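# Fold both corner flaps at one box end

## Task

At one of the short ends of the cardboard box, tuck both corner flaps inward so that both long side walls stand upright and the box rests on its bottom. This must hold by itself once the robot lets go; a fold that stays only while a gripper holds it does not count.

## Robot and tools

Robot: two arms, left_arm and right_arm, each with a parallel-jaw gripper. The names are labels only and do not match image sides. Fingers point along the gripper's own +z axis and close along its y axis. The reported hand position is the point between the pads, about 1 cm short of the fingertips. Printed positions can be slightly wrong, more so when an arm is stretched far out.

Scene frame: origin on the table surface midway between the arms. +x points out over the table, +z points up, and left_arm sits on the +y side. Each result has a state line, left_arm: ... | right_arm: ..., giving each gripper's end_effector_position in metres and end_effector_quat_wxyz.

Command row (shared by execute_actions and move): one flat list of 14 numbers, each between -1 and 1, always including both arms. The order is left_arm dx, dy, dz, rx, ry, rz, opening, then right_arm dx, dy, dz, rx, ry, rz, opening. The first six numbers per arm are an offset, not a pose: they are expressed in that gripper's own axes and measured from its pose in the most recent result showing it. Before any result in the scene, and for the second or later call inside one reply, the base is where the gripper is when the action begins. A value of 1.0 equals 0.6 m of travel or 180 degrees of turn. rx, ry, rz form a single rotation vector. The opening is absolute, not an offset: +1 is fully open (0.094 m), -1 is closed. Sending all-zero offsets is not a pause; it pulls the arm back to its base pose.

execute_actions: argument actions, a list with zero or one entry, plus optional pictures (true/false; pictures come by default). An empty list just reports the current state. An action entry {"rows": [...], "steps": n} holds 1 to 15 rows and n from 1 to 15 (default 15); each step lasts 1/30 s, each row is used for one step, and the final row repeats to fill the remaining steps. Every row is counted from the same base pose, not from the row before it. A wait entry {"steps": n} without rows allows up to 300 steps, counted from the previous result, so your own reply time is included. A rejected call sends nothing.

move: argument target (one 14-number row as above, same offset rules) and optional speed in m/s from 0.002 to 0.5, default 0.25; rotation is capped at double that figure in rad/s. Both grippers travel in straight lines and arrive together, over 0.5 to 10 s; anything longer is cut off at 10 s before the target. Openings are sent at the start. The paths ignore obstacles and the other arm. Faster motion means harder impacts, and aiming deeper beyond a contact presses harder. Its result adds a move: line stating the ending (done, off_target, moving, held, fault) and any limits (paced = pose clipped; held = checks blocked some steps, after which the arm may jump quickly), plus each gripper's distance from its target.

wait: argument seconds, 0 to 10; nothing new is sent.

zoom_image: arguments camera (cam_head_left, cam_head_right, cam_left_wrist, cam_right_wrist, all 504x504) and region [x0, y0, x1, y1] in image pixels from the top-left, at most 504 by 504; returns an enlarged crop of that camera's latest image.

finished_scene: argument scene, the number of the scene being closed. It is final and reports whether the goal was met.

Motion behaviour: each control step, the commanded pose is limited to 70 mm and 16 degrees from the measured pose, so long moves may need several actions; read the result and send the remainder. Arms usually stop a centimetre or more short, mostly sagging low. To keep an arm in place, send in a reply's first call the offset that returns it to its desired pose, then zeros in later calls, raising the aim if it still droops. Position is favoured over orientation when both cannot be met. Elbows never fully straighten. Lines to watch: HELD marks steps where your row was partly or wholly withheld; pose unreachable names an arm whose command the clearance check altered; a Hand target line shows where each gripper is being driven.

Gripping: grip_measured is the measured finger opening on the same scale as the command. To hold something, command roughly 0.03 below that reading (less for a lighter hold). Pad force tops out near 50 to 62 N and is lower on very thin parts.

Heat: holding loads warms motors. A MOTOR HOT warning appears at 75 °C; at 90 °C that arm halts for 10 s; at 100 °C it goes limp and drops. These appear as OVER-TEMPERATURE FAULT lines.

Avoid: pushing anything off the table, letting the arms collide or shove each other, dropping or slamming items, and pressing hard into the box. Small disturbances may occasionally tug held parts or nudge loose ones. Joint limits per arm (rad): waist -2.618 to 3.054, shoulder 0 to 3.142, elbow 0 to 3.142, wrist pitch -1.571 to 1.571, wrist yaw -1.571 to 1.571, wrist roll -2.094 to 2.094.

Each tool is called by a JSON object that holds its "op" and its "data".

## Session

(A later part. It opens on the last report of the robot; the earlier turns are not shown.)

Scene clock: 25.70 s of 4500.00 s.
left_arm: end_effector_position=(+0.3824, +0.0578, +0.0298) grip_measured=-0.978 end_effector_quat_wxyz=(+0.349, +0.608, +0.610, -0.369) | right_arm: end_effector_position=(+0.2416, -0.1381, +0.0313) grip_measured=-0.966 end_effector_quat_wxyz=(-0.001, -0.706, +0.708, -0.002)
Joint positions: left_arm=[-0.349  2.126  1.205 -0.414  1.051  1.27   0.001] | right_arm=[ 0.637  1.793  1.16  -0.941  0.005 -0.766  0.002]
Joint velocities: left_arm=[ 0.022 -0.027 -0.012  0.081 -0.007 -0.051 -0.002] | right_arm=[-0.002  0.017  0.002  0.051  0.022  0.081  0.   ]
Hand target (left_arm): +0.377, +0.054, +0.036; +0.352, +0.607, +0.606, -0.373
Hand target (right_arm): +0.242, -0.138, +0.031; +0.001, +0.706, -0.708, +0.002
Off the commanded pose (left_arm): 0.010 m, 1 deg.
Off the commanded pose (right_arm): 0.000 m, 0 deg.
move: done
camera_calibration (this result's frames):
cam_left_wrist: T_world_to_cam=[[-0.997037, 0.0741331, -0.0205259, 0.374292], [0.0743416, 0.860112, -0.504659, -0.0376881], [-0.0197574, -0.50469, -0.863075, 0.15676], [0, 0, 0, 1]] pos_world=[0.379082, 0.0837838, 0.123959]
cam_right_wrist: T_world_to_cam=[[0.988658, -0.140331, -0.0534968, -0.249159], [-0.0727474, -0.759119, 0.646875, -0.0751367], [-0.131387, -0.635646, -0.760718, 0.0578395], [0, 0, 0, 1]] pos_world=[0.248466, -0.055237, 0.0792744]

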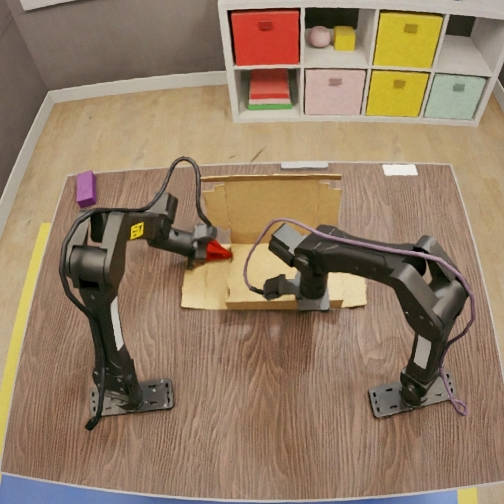

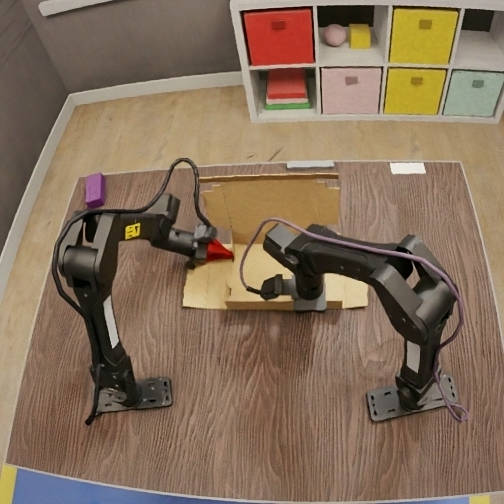

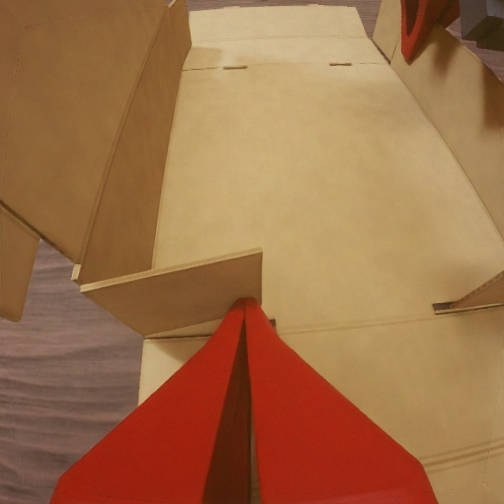

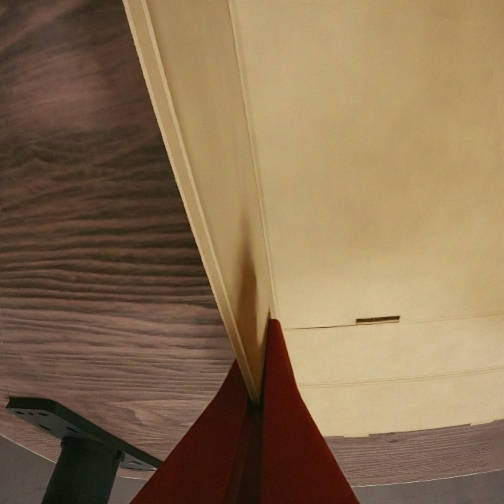

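{"op": "move", "data": {"target": [-0.03,-0.07,-0.15,0,0,0,-1,0,0,0,0,0,0,0], "speed": 0.25}}

{"op": "move", "data": {"target": [-0.03,0,-0.02,0,0,0,-1,0.03,0.02,-0.1,0,0,0,0], "speed": 0.25}}

Scene clock: 28.43 s of 4500.00 s.
left_arm: end_effector_position=(+0.3387, +0.1282, +0.0855) grip_measured=-0.978 end_effector_quat_wxyz=(+0.345, +0.607, +0.615, -0.366) | right_arm: end_effector_position=(+0.2416, -0.1381, +0.0313) grip_measured=-0.002 end_effector_quat_wxyz=(-0.001, -0.706, +0.708, -0.002)
Joint positions: left_arm=[-0.157  1.92   1.169 -0.919  1.051  1.648  0.001] | right_arm=[ 0.637  1.793  1.16  -0.941  0.005 -0.766  0.047]
Joint velocities: left_arm=[ 0.002 -0.002  0.027 -0.037 -0.051  0.037 -0.001] | right_arm=[-0.002 -0.002 -0.017 -0.037 -0.022 -0.022 -0.   ]
Hand target (left_arm): +0.342, +0.128, +0.091; +0.351, +0.607, +0.611, -0.368
Hand target (right_arm): +0.242, -0.138, +0.031; +0.001, +0.706, -0.708, +0.002
Off the commanded pose (left_arm): 0.006 m, 1 deg.
Off the commanded pose (right_arm): 0.000 m, 0 deg.
move: done
camera_calibration (this result's frames):
cam_left_wrist: T_world_to_cam=[[-0.9975, 0.0692183, -0.0142454, 0.32696], [0.0672054, 0.866805, -0.494098, -0.0661945], [-0.0218527, -0.49382, -0.869289, 0.239387], [0, 0, 0, 1]] pos_world=[0.335822, 0.15296, 0.180048]
cam_right_wrist: T_world_to_cam=[[0.988658, -0.140331, -0.0534968, -0.249159], [-0.0727474, -0.759119, 0.646875, -0.0751367], [-0.131387, -0.635646, -0.760718, 0.0578395], [0, 0, 0, 1]] pos_world=[0.248466, -0.055237, 0.0792744]

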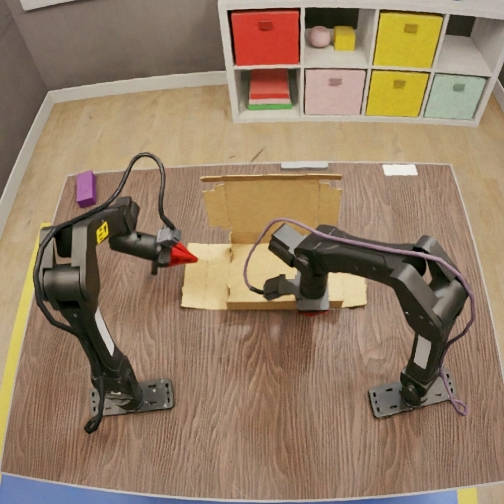

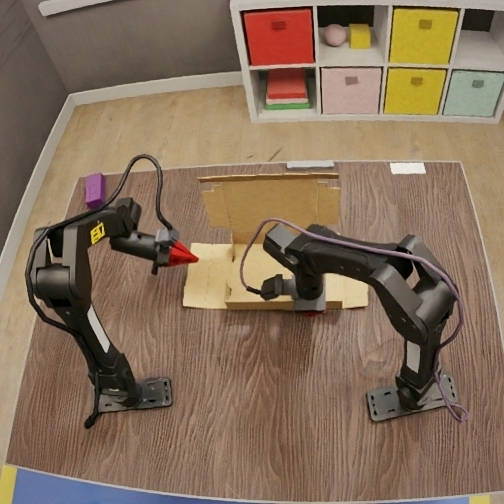

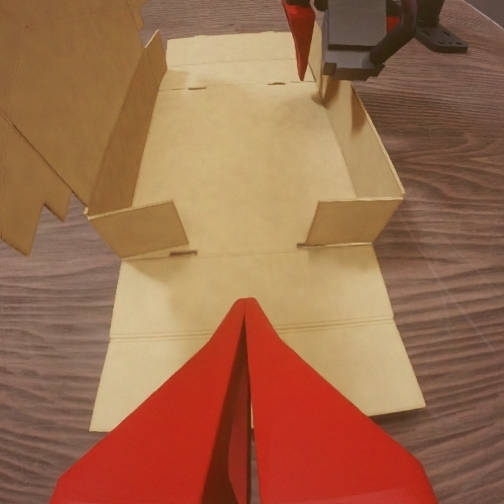

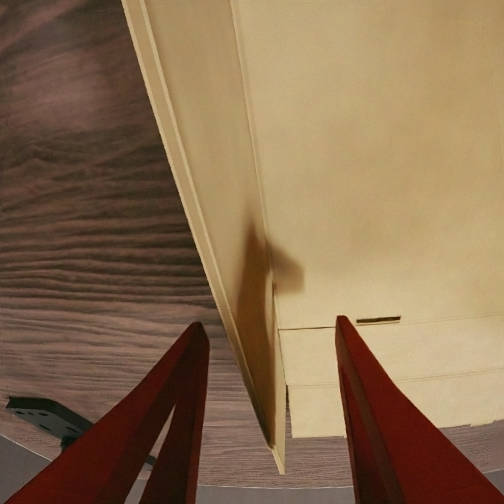

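Scene clock: 29.47 s of 4500.00 s.
left_arm: end_effector_position=(+0.3322, +0.1283, +0.0936) grip_measured=-0.978 end_effector_quat_wxyz=(+0.331, +0.600, +0.623, -0.379) | right_arm: end_effector_position=(+0.2229, -0.1574, +0.0834) grip_measured=-0.002 end_effector_quat_wxyz=(-0.010, -0.706, +0.708, -0.003)
Joint positions: left_arm=[-0.157  1.906  1.185 -0.992  1.048  1.648  0.001] | right_arm=[ 0.637  1.651  1.212 -1.15   0.005 -0.766  0.047]
Joint velocities: left_arm=[ 0.007 -0.017  0.017 -0.022  0.037 -0.007  0.   ] | right_arm=[ 0.002  0.002  0.017 -0.007 -0.022  0.022 -0.   ]
Hand target (left_arm): +0.338, +0.129, +0.107; +0.344, +0.607, +0.615, -0.366
Hand target (right_arm): +0.228, -0.156, +0.091; +0.001, +0.706, -0.708, +0.003
Off the commanded pose (left_arm): 0.015 m, 2 deg.
Off the commanded pose (right_arm): 0.010 m, 1 deg.
move: off_target (left_arm)
camera_calibration (this result's frames):
cam_left_wrist: T_world_to_cam=[[-0.997164, 0.0696165, 0.0286004, 0.316343], [0.0463922, 0.867777, -0.494783, -0.0549844], [-0.0592639, -0.492053, -0.868546, 0.258447], [0, 0, 0, 1]] pos_world=[0.333314, 0.152861, 0.18822]
cam_right_wrist: T_world_to_cam=[[0.987976, -0.141036, -0.0633432, -0.229756], [-0.0651347, -0.75126, 0.656784, -0.126095], [-0.140217, -0.644761, -0.751413, 0.082501], [0, 0, 0, 1]] pos_world=[0.230348, -0.0739404, 0.130256]

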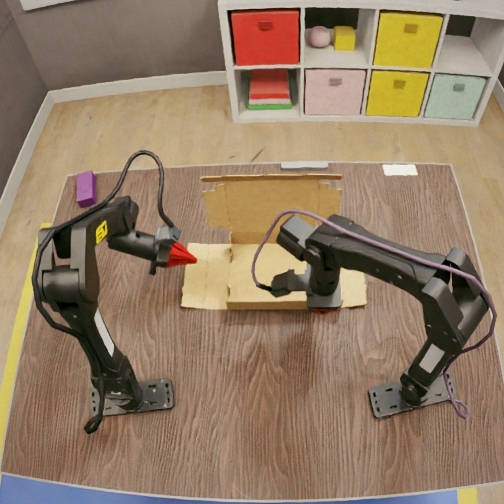

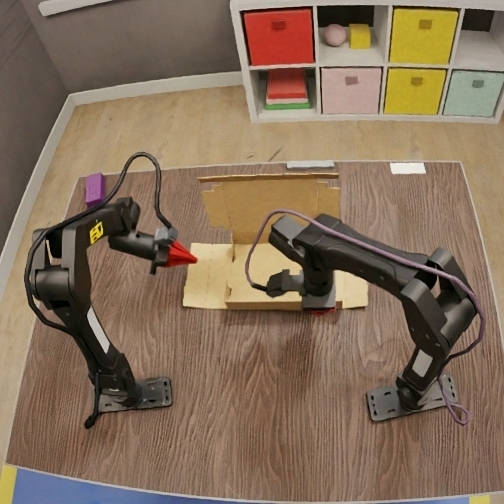

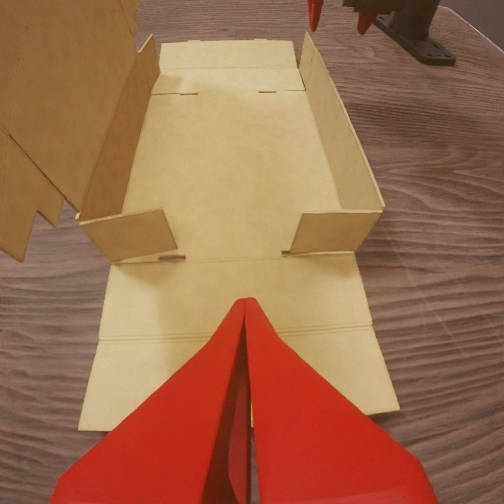

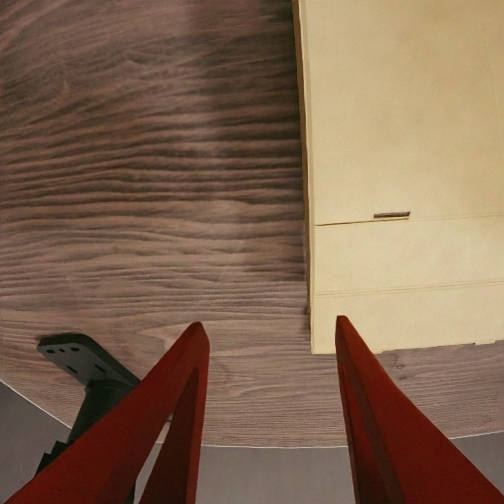

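{"op": "finished_scene", "data": {"scene": 2}}

The scene is finished: the task was done.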